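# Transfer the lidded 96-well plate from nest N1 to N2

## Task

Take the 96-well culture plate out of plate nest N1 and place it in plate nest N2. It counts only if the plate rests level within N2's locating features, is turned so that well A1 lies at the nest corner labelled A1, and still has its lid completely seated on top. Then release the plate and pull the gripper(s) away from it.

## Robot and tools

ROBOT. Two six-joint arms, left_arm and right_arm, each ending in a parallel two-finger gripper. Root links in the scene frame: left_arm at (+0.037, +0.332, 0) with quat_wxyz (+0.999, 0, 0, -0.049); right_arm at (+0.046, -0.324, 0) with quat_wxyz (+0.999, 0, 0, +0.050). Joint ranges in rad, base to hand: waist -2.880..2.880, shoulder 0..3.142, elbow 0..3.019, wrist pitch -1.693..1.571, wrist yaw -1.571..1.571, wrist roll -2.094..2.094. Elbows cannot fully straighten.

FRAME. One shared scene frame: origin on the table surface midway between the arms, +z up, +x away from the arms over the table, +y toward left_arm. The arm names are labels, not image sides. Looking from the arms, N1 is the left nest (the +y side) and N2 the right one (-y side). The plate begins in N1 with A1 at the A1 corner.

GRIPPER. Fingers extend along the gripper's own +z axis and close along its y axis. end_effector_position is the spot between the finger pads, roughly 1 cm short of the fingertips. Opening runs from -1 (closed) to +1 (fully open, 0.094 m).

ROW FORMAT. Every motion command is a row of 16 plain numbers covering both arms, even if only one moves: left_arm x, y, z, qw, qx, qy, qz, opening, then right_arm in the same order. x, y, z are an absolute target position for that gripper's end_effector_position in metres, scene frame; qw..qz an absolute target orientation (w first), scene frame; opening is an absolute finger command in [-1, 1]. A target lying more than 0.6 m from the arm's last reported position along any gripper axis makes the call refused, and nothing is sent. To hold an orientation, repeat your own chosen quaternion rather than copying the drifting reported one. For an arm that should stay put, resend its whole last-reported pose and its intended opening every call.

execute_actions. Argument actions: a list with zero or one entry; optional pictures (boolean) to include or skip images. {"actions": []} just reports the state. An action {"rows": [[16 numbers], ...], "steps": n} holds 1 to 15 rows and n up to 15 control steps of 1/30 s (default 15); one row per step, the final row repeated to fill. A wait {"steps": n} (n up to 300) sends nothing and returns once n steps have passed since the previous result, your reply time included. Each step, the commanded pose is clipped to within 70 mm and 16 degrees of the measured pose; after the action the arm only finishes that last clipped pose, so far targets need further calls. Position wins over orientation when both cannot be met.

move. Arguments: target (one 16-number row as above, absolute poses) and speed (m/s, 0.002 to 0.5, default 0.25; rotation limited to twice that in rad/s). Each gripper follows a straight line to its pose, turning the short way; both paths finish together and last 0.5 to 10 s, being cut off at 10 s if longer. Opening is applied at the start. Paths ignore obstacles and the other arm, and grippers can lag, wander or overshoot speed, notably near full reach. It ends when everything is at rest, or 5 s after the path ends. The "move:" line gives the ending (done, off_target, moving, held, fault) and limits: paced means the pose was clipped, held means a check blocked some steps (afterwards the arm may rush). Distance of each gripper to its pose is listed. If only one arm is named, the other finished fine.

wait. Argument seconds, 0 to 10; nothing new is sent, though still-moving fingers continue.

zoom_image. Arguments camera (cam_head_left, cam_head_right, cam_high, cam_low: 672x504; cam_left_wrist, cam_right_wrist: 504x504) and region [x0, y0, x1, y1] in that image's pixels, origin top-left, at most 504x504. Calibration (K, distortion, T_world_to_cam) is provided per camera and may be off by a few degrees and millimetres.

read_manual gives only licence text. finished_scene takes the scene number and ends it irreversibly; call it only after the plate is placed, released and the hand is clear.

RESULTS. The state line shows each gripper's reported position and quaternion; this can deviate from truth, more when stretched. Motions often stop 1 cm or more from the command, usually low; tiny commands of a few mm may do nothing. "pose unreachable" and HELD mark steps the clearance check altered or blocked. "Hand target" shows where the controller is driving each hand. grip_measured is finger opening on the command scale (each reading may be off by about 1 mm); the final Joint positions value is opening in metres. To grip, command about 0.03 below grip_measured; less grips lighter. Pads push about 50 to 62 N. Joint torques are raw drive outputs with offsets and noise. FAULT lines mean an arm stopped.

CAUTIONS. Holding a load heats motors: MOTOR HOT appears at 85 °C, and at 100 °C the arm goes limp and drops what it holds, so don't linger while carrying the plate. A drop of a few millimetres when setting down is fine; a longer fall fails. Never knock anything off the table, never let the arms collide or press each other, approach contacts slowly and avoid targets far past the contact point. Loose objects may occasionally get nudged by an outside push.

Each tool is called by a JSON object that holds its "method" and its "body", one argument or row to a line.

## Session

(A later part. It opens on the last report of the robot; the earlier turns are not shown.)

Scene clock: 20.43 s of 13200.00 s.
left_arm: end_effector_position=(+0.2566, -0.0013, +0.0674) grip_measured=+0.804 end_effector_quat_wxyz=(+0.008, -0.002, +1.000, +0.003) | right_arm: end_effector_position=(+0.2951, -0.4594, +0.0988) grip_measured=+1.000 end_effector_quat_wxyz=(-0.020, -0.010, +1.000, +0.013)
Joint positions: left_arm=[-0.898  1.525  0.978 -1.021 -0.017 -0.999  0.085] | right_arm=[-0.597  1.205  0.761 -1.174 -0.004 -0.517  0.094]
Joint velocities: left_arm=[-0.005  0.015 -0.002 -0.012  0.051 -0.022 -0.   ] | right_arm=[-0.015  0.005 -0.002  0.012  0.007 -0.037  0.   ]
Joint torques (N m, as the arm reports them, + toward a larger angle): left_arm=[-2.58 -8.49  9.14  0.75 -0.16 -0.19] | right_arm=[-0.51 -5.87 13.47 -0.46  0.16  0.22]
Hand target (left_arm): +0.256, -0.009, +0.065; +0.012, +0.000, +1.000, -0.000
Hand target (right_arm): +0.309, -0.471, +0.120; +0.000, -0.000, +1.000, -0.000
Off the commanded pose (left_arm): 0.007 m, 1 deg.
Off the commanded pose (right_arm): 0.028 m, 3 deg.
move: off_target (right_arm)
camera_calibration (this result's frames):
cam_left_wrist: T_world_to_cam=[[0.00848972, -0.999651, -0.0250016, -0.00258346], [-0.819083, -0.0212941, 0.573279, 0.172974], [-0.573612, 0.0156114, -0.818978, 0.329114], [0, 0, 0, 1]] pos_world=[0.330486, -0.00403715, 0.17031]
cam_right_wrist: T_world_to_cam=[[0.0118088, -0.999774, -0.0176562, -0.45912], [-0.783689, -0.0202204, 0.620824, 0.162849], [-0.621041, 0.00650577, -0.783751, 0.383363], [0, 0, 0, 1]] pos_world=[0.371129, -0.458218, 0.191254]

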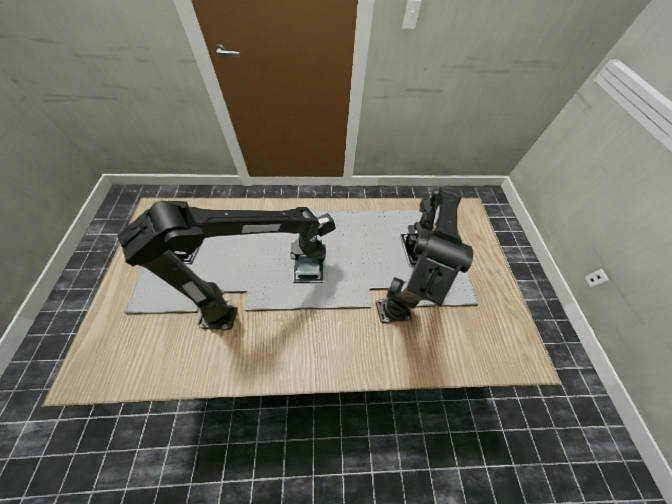

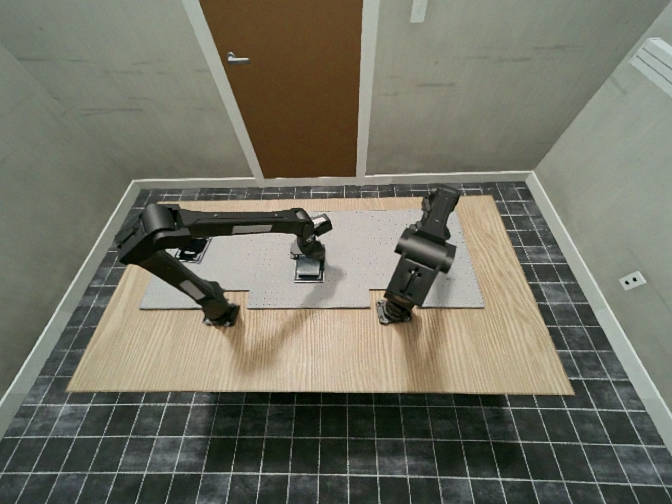

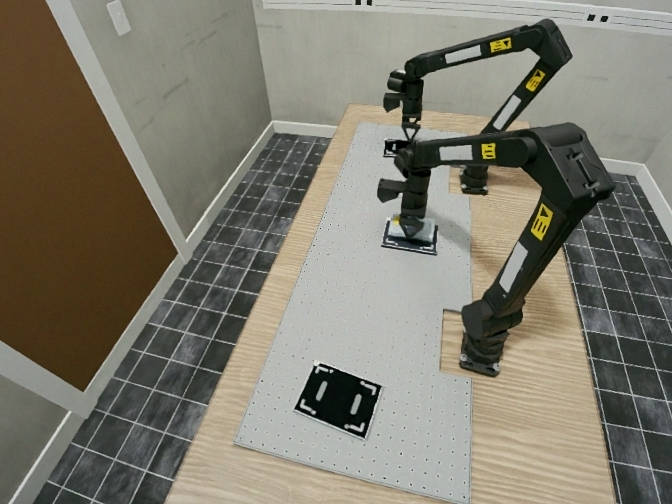

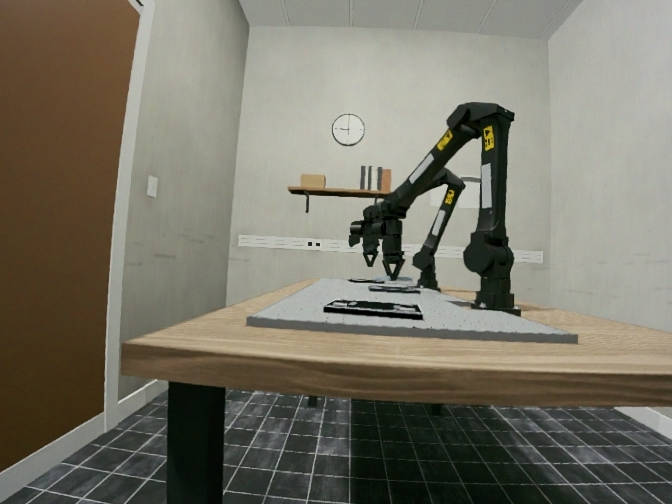

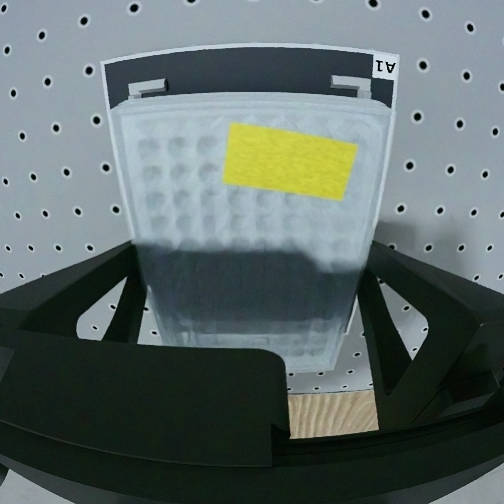

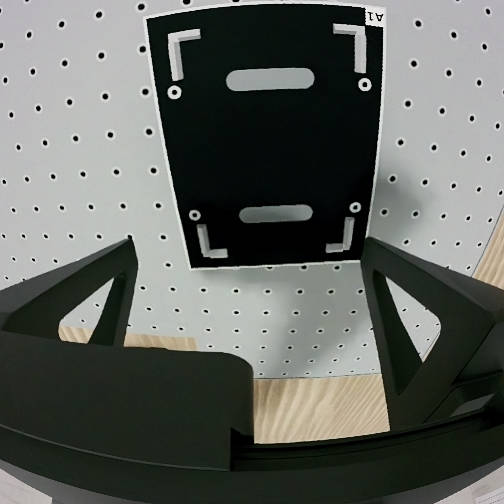

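{"method": "move", "body": {
  "target": [0.254,-0.007,0.045,0.012,-0.014,1,0,0.775,0.31,-0.471,0.12,0,0,1,0,1],
  "speed": 0.025
}}

Scene clock: 22.33 s of 13200.00 s.
left_arm: end_effector_position=(+0.2559, -0.0005, +0.0495) grip_measured=+0.804 end_effector_quat_wxyz=(+0.009, -0.016, +1.000, +0.002) | right_arm: end_effector_position=(+0.2951, -0.4594, +0.0988) grip_measured=+1.000 end_effector_quat_wxyz=(-0.020, -0.010, +1.000, +0.013)
Joint positions: left_arm=[-0.898  1.548  0.949 -0.965 -0.017 -1.028  0.085] | right_arm=[-0.597  1.205  0.761 -1.174 -0.004 -0.517  0.094]
Joint velocities: left_arm=[-0.005 -0.005  0.002  0.017  0.007 -0.007 -0.001] | right_arm=[-0.024 -0.005  0.012 -0.012 -0.007 -0.007  0.   ]
Joint torques (N m, as the arm reports them, + toward a larger angle): left_arm=[-2.6  -8.07  8.84  0.71 -0.16 -0.13] | right_arm=[-0.63 -5.91 13.37 -0.48  0.16  0.19]
Hand target (left_arm): +0.254, -0.007, +0.045; +0.012, -0.014, +1.000, -0.000
Hand target (right_arm): +0.309, -0.471, +0.120; +0.000, -0.000, +1.000, -0.000
Off the commanded pose (left_arm): 0.008 m, 0 deg.
Off the commanded pose (right_arm): 0.028 m, 3 deg.
move: off_target (right_arm)
camera_calibration (this result's frames):
cam_left_wrist: T_world_to_cam=[[0.0371452, -0.999086, -0.021141, -0.00976277], [-0.819743, -0.042563, 0.571147, 0.183013], [-0.571525, -0.0038852, -0.820575, 0.313625], [0, 0, 0, 1]] pos_world=[0.329631, -0.000745769, 0.152619]
cam_right_wrist: T_world_to_cam=[[0.0118088, -0.999774, -0.0176562, -0.45912], [-0.783689, -0.0202204, 0.620824, 0.162849], [-0.621041, 0.00650577, -0.783751, 0.383363], [0, 0, 0, 1]] pos_world=[0.371129, -0.458218, 0.191254]

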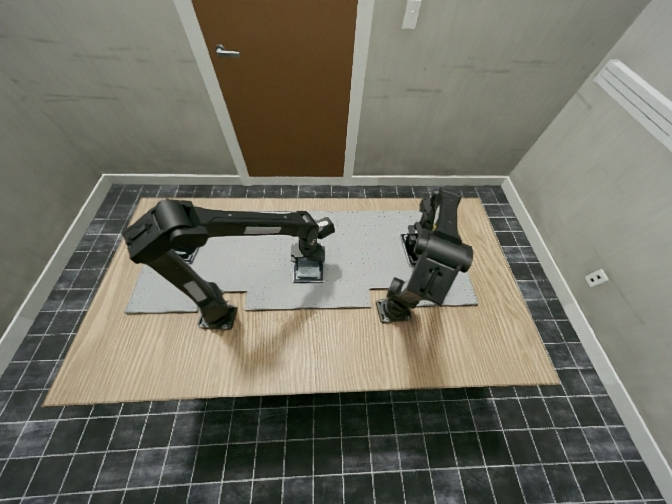

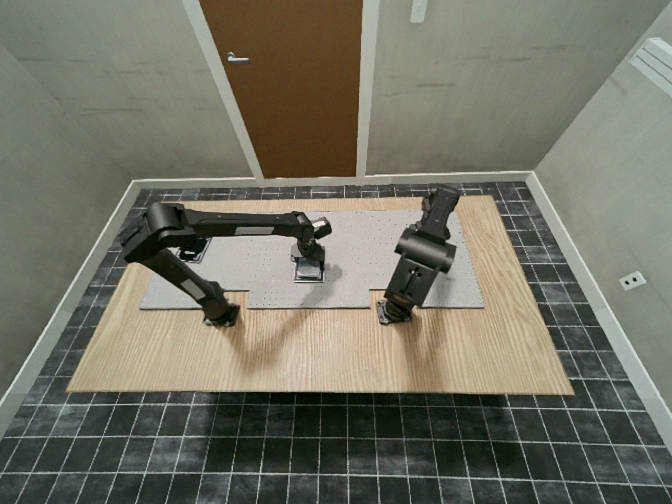

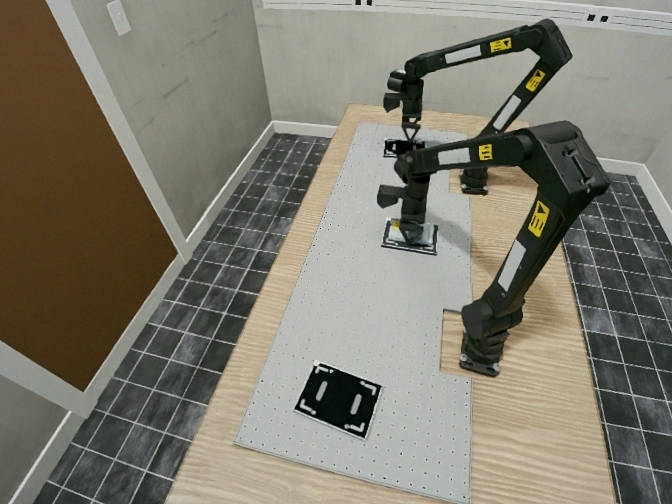

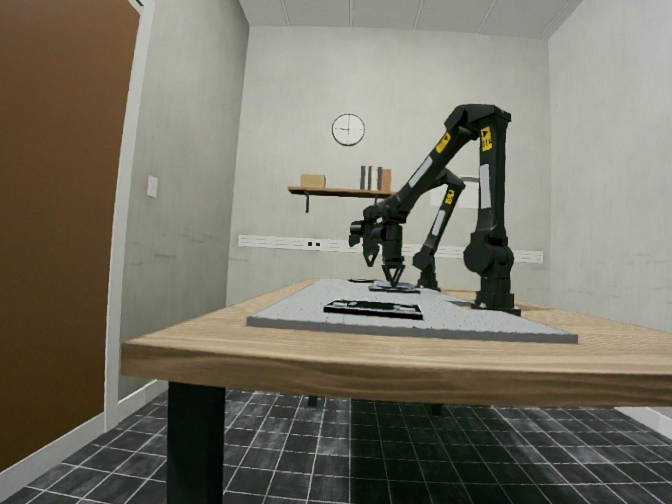

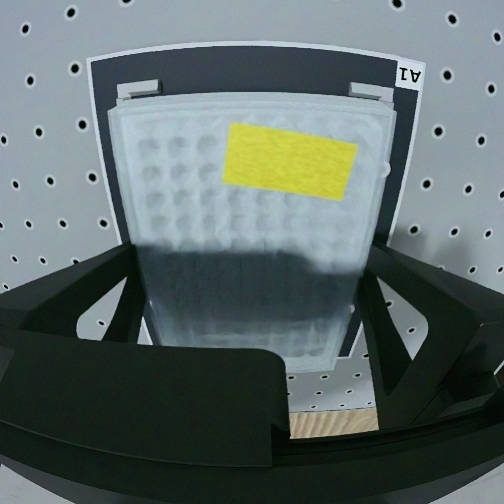

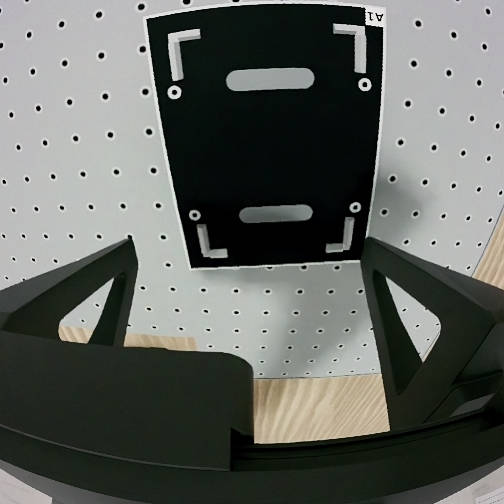

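{"method": "move", "body": {
  "target": [0.2545,-0.008,0.041,0.012,-0.01,1,0,0.775,0.31,-0.471,0.12,0,0,1,0,1],
  "speed": 0.015
}}

{"method": "move", "body": {
  "target": [0.263,-0.012,0.098,0.042,-0.014,1,-0.048,1,0.31,-0.471,0.12,0,0,1,0,1],
  "speed": 0.05
}}

{"method": "move", "body": {
  "target": [0.3,0.45,0.16,0,0,1,0,1,0.241,0.006,0.12,0,0.002,1,0,1]
}}

{"method": "move", "body": {
  "target": [0.3,0.45,0.16,0,0,1,0,1,0.241,0.006,0.056,0,0.002,1,0,1],
  "speed": 0.08
}}

Scene clock: 26.00 s of 13200.00 s.
left_arm: end_effector_position=(+0.2561, -0.0006, +0.0466) grip_measured=+0.804 end_effector_quat_wxyz=(+0.010, -0.016, +1.000, +0.001) | right_arm: end_effector_position=(+0.2951, -0.4594, +0.0988) grip_measured=+1.000 end_effector_quat_wxyz=(-0.020, -0.010, +1.000, +0.013)
Joint positions: left_arm=[-0.898  1.552  0.944 -0.955 -0.017 -1.029  0.085] | right_arm=[-0.597  1.205  0.761 -1.174 -0.004 -0.517  0.094]
Joint velocities: left_arm=[-0.005 -0.005 -0.002  0.007 -0.037  0.051  0.   ] | right_arm=[-0.015  0.015  0.002 -0.007 -0.007 -0.007  0.   ]
Joint torques (N m, as the arm reports them, + toward a larger angle): left_arm=[-2.71 -7.51  8.7   0.74 -0.15 -0.07] | right_arm=[-0.61 -5.71 13.46 -0.48  0.16  0.21]
Hand target (left_arm): +0.255, -0.008, +0.041; +0.012, -0.010, +1.000, +0.000
Hand target (right_arm): +0.309, -0.471, +0.120; +0.000, -0.000, +1.000, -0.000
Off the commanded pose (left_arm): 0.009 m, 1 deg.
Off the commanded pose (right_arm): 0.028 m, 3 deg.
move: off_target (right_arm)
camera_calibration (this result's frames):
cam_left_wrist: T_world_to_cam=[[0.0379339, -0.99908, -0.0200111, -0.0101748], [-0.820368, -0.0425703, 0.570249, 0.184973], [-0.570576, -0.00521529, -0.821228, 0.31112], [0, 0, 0, 1]] pos_world=[0.32965, -0.000668542, 0.149816]
cam_right_wrist: T_world_to_cam=[[0.0118088, -0.999774, -0.0176562, -0.45912], [-0.783689, -0.0202204, 0.620824, 0.162849], [-0.621041, 0.00650577, -0.783751, 0.383363], [0, 0, 0, 1]] pos_world=[0.371129, -0.458218, 0.191254]

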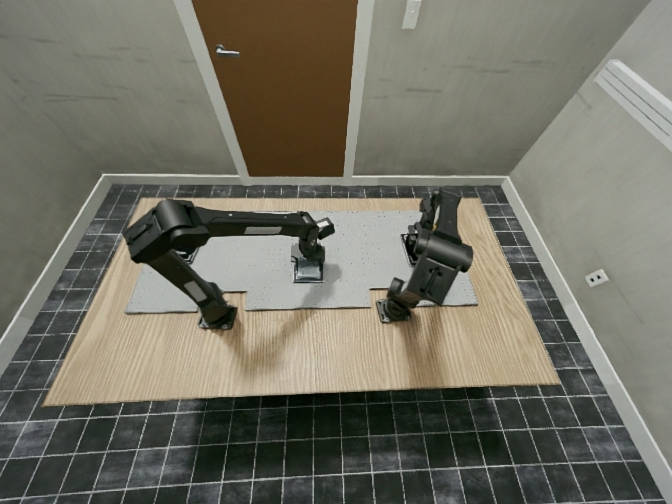

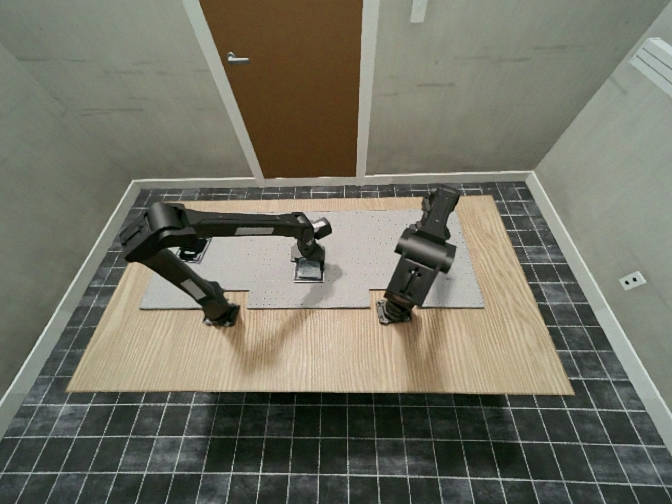

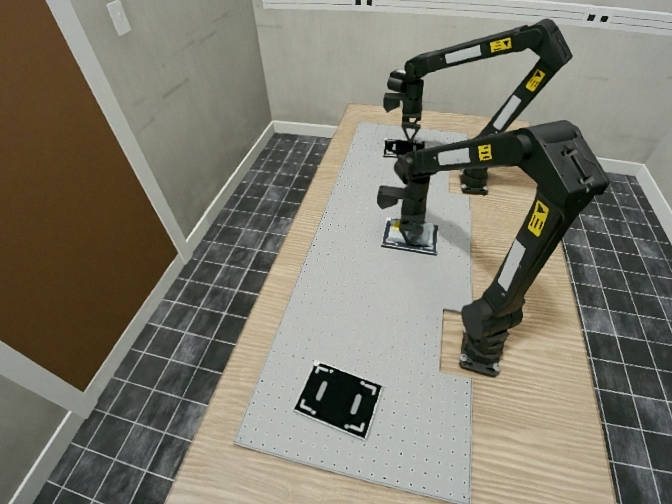

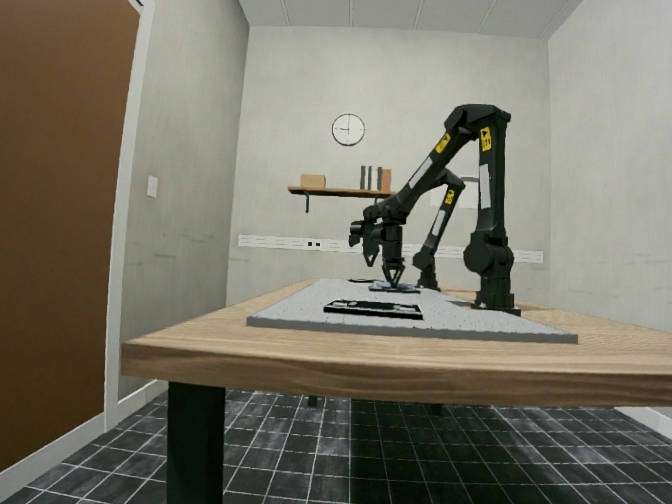

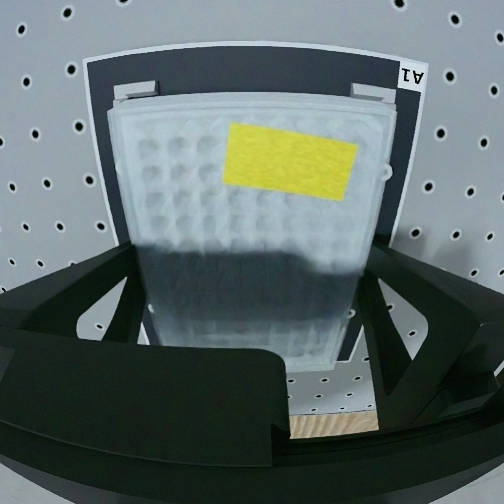

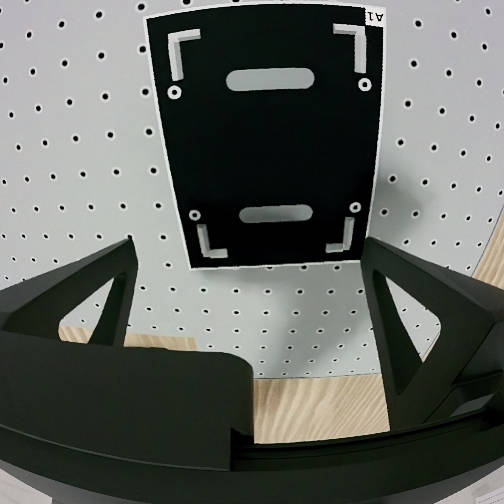

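Scene clock: 27.47 s of 13200.00 s.
left_arm: end_effector_position=(+0.2585, -0.0043, +0.0811) grip_measured=+1.000 end_effector_quat_wxyz=(+0.032, -0.017, +0.999, -0.035) | right_arm: end_effector_position=(+0.2951, -0.4594, +0.0988) grip_measured=+1.000 end_effector_quat_wxyz=(-0.020, -0.010, +1.000, +0.013)
Joint positions: left_arm=[-0.898  1.461  0.944 -0.962 -0.017 -1.029  0.094] | right_arm=[-0.597  1.205  0.761 -1.174 -0.004 -0.517  0.094]
Joint velocities: left_arm=[-0.015  0.005 -0.007 -0.017  0.022 -0.007  0.   ] | right_arm=[-0.024  0.005  0.007 -0.017 -0.11   0.007  0.   ]
Joint torques (N m, as the arm reports them, + toward a larger angle): left_arm=[ -1.51 -10.13  11.1   -0.34  -0.09   0.02] | right_arm=[-0.44 -6.04 13.44 -0.55  0.16  0.19]
Hand target (left_arm): +0.262, -0.011, +0.099; +0.041, -0.014, +0.998, -0.048
Hand target (right_arm): +0.309, -0.471, +0.120; +0.000, -0.000, +1.000, -0.000
Off the commanded pose (left_arm): 0.019 m, 2 deg.
Off the commanded pose (right_arm): 0.028 m, 3 deg.
move: off_target (left_arm, right_arm)
camera_calibration (this result's frames):
cam_left_wrist: T_world_to_cam=[[0.0371911, -0.997933, 0.0524084, -0.0189385], [-0.84568, -0.00348969, 0.533679, 0.176808], [-0.532393, -0.0641689, -0.844061, 0.332484], [0, 0, 0, 1]] pos_world=[0.327239, 0.00305281, 0.187271]
cam_right_wrist: T_world_to_cam=[[0.0118088, -0.999774, -0.0176562, -0.45912], [-0.783689, -0.0202204, 0.620824, 0.162849], [-0.621041, 0.00650577, -0.783751, 0.383363], [0, 0, 0, 1]] pos_world=[0.371129, -0.458218, 0.191254]

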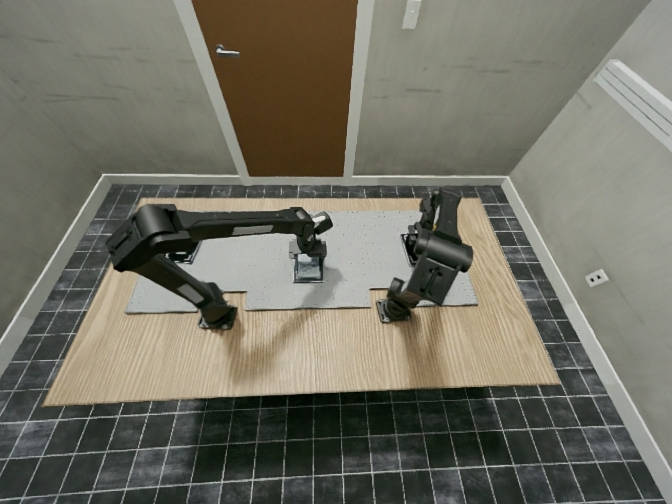

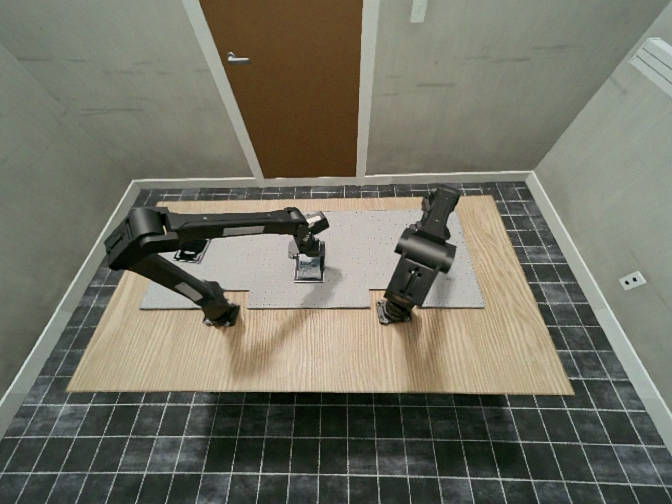

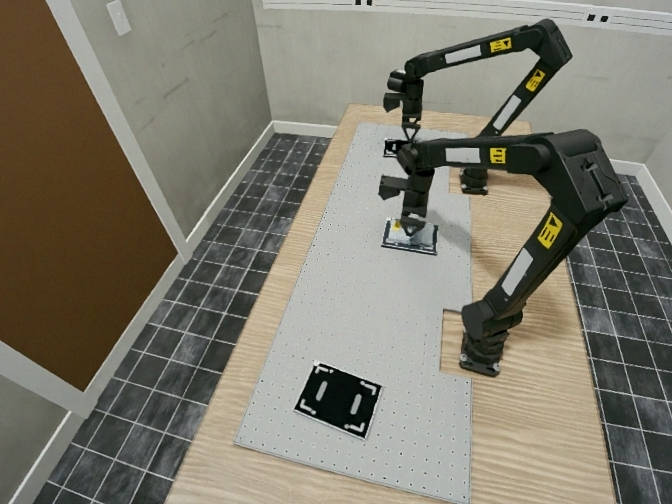

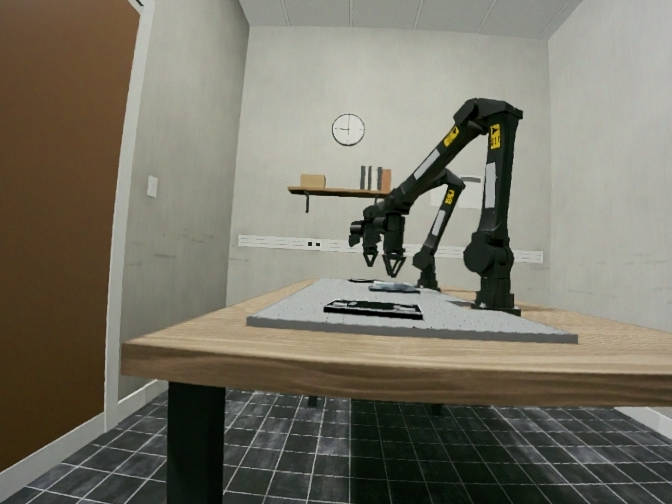

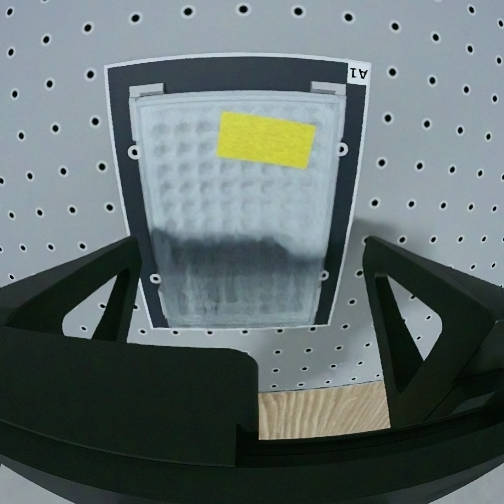

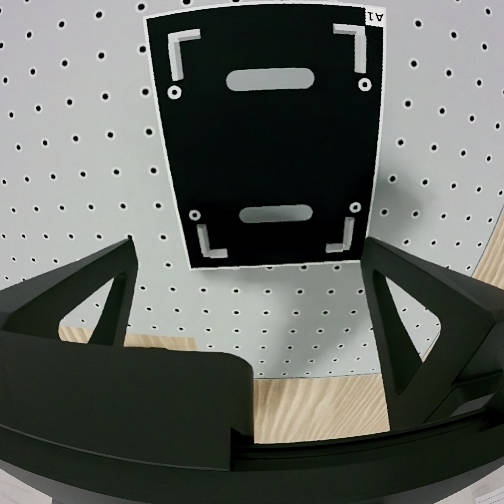

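Scene clock: 30.03 s of 13200.00 s.
left_arm: end_effector_position=(+0.2794, +0.4505, +0.1442) grip_measured=+1.000 end_effector_quat_wxyz=(-0.009, -0.003, +1.000, +0.014) | right_arm: end_effector_position=(+0.2294, -0.0162, +0.1035) grip_measured=+1.000 end_effector_quat_wxyz=(-0.024, -0.005, +0.999, -0.037)
Joint positions: left_arm=[ 0.533  1.081  0.798 -1.292 -0.033  0.428  0.094] | right_arm=[ 0.934  1.431  0.98  -1.207 -0.002  1.024  0.094]
Joint velocities: left_arm=[-0.005 -0.015  0.017  0.007  0.022  0.037  0.   ] | right_arm=[-0.005 -0.024 -0.007 -0.002  0.022 -0.051  0.   ]
Joint torques (N m, as the arm reports them, + toward a larger angle): left_arm=[-0.93 -2.17 13.74 -0.43  0.19  0.04] | right_arm=[-0.14 -8.01 12.89  0.34  0.29  0.23]
Hand target (left_arm): +0.291, +0.457, +0.159; +0.001, +0.000, +1.000, +0.017
Hand target (right_arm): +0.242, +0.002, +0.120; -0.007, +0.002, +1.000, -0.013
Off the commanded pose (left_arm): 0.026 m, 2 deg.
Off the commanded pose (right_arm): 0.030 m, 5 deg.
move: off_target (left_arm, right_arm)
camera_calibration (this result's frames):
cam_left_wrist: T_world_to_cam=[[0.0112849, -0.998848, -0.0466315, 0.452766], [-0.799357, -0.0370288, 0.599714, 0.15503], [-0.60075, 0.0305075, -0.798855, 0.396033], [0, 0, 0, 1]] pos_world=[0.356731, 0.445903, 0.244512]
cam_right_wrist: T_world_to_cam=[[0.00494236, -0.996602, 0.0822192, -0.0239341], [-0.779168, 0.0476979, 0.624997, 0.117072], [-0.626795, -0.0671515, -0.776285, 0.342683], [0, 0, 0, 1]] pos_world=[0.306129, -0.00642517, 0.194818]

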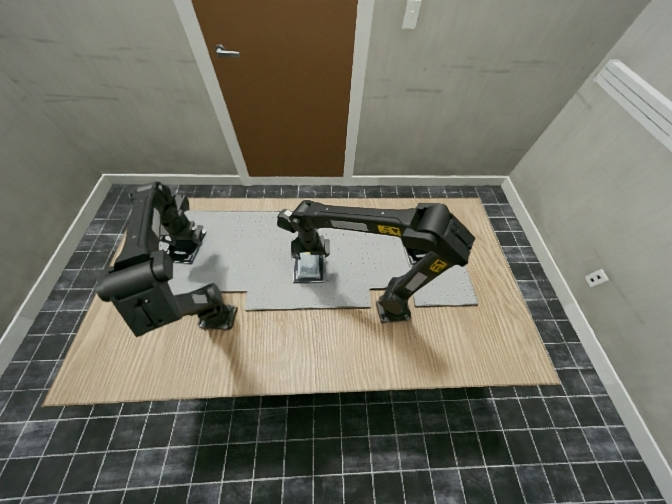

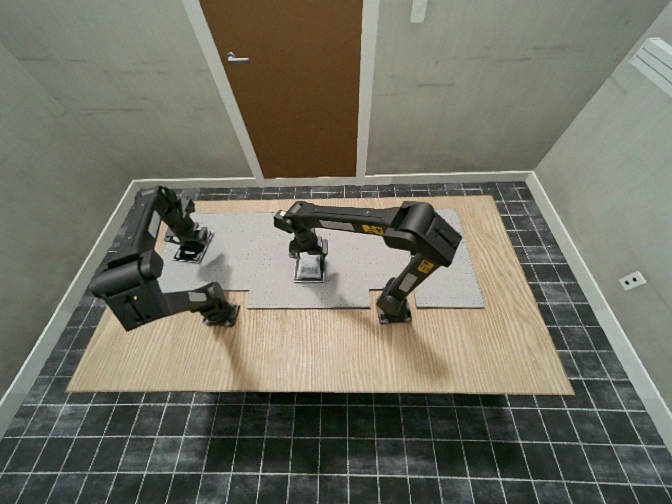

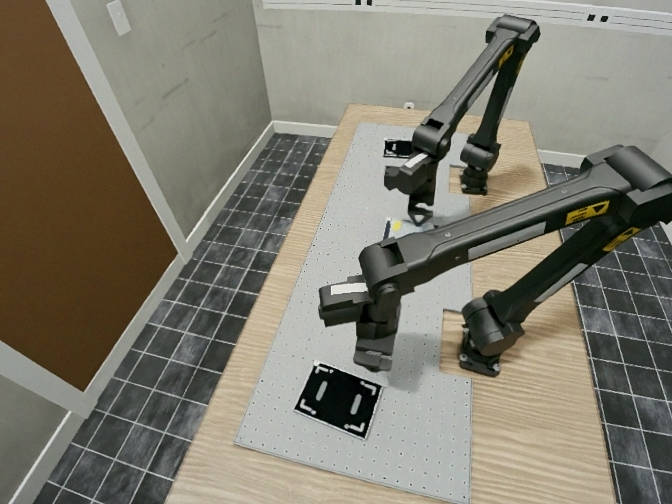

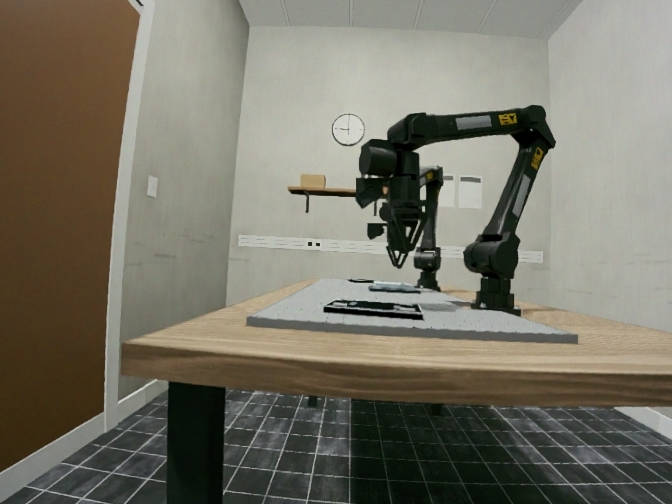

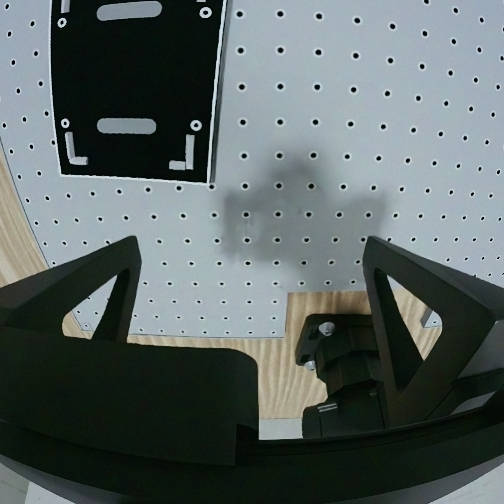

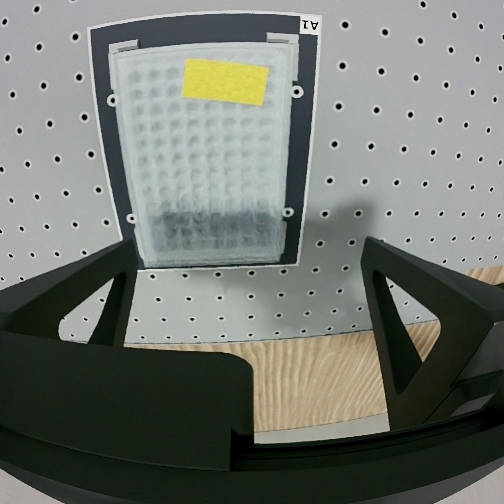

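Scene clock: 31.07 s of 13200.00 s.
left_arm: end_effector_position=(+0.2851, +0.4474, +0.1454) grip_measured=+1.000 end_effector_quat_wxyz=(-0.010, -0.004, +1.000, -0.003) | right_arm: end_effector_position=(+0.2407, +0.0028, +0.0579) grip_measured=+1.000 end_effector_quat_wxyz=(-0.004, -0.002, +1.000, -0.004)
Joint positions: left_arm=[ 0.533  1.103  0.816 -1.304 -0.003  0.428  0.094] | right_arm=[ 0.934  1.503  0.923 -1.001 -0.002  1.03   0.094]
Joint velocities: left_arm=[-0.005 -0.024 -0.037  0.002  0.022  0.022  0.   ] | right_arm=[-0.005  0.005 -0.007  0.007  0.051 -0.051  0.   ]
Joint torques (N m, as the arm reports them, + toward a larger angle): left_arm=[-2.45 -2.61 13.91 -0.55  0.23 -0.07] | right_arm=[ 0.06 -8.49  8.1   0.92  0.25  0.2 ]
Hand target (left_arm): +0.299, +0.450, +0.160; +0.000, -0.000, +1.000, -0.000
Hand target (right_arm): +0.241, +0.006, +0.056; +0.000, +0.001, +1.000, -0.000
Off the commanded pose (left_arm): 0.021 m, 1 deg.
Off the commanded pose (right_arm): 0.004 m, 1 deg.
move: off_target (left_arm)
camera_calibration (this result's frames):
cam_left_wrist: T_world_to_cam=[[0.0116266, -0.999854, -0.0125572, 0.445034], [-0.798765, -0.0168414, 0.601407, 0.149332], [-0.60153, 0.00303795, -0.798844, 0.413016], [0, 0, 0, 1]] pos_world=[0.362549, 0.446229, 0.245714]
cam_right_wrist: T_world_to_cam=[[-0.00348281, -0.999861, 0.0162833, 0.0045942], [-0.803192, 0.0124972, 0.59559, 0.161038], [-0.59571, -0.0110043, -0.803124, 0.309632], [0, 0, 0, 1]] pos_world=[0.313811, 0.00598831, 0.152686]

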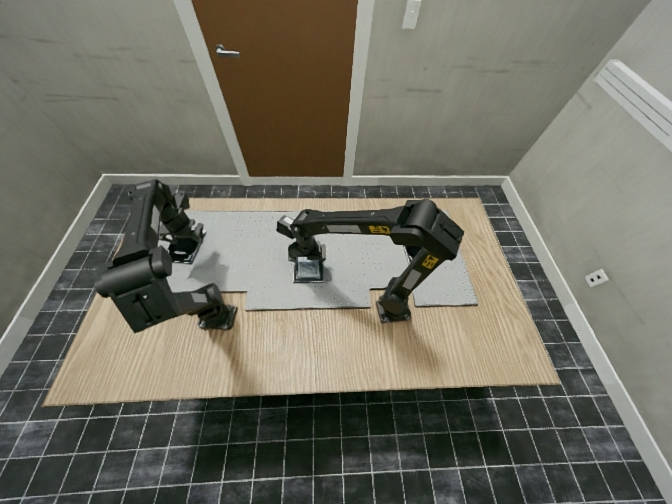

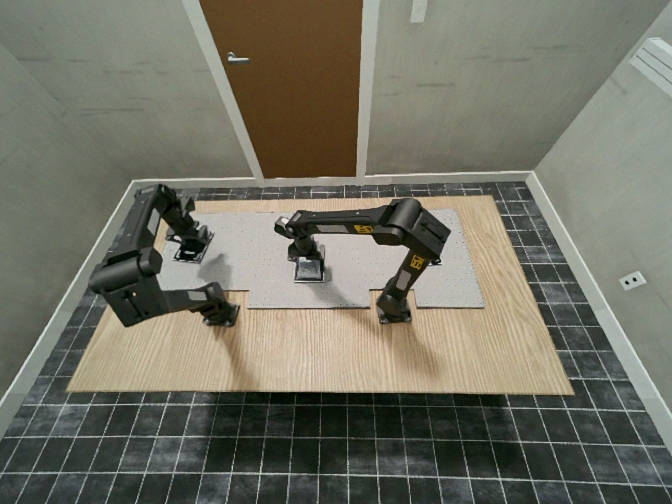

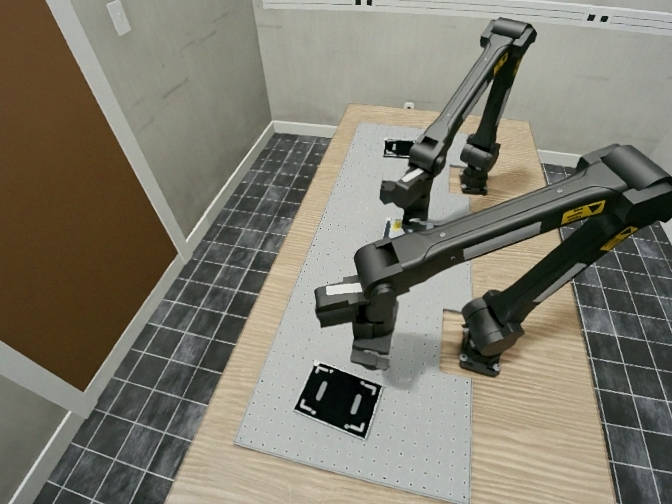

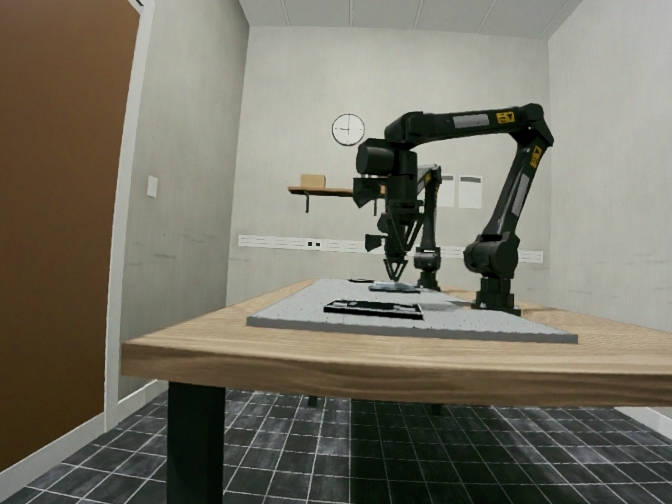

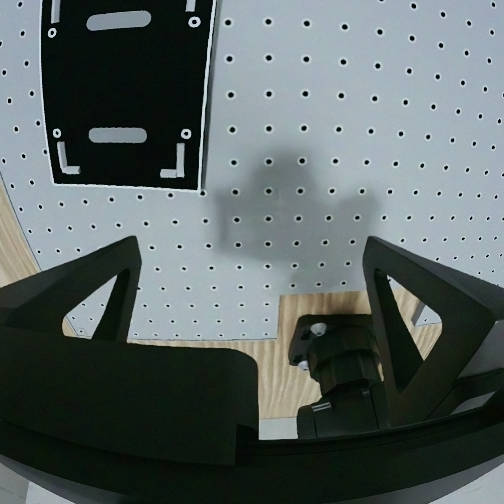

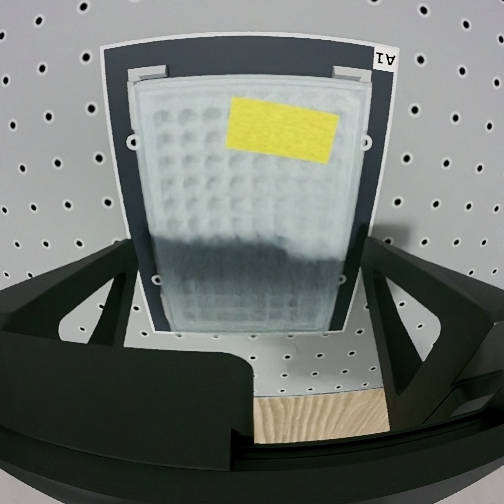

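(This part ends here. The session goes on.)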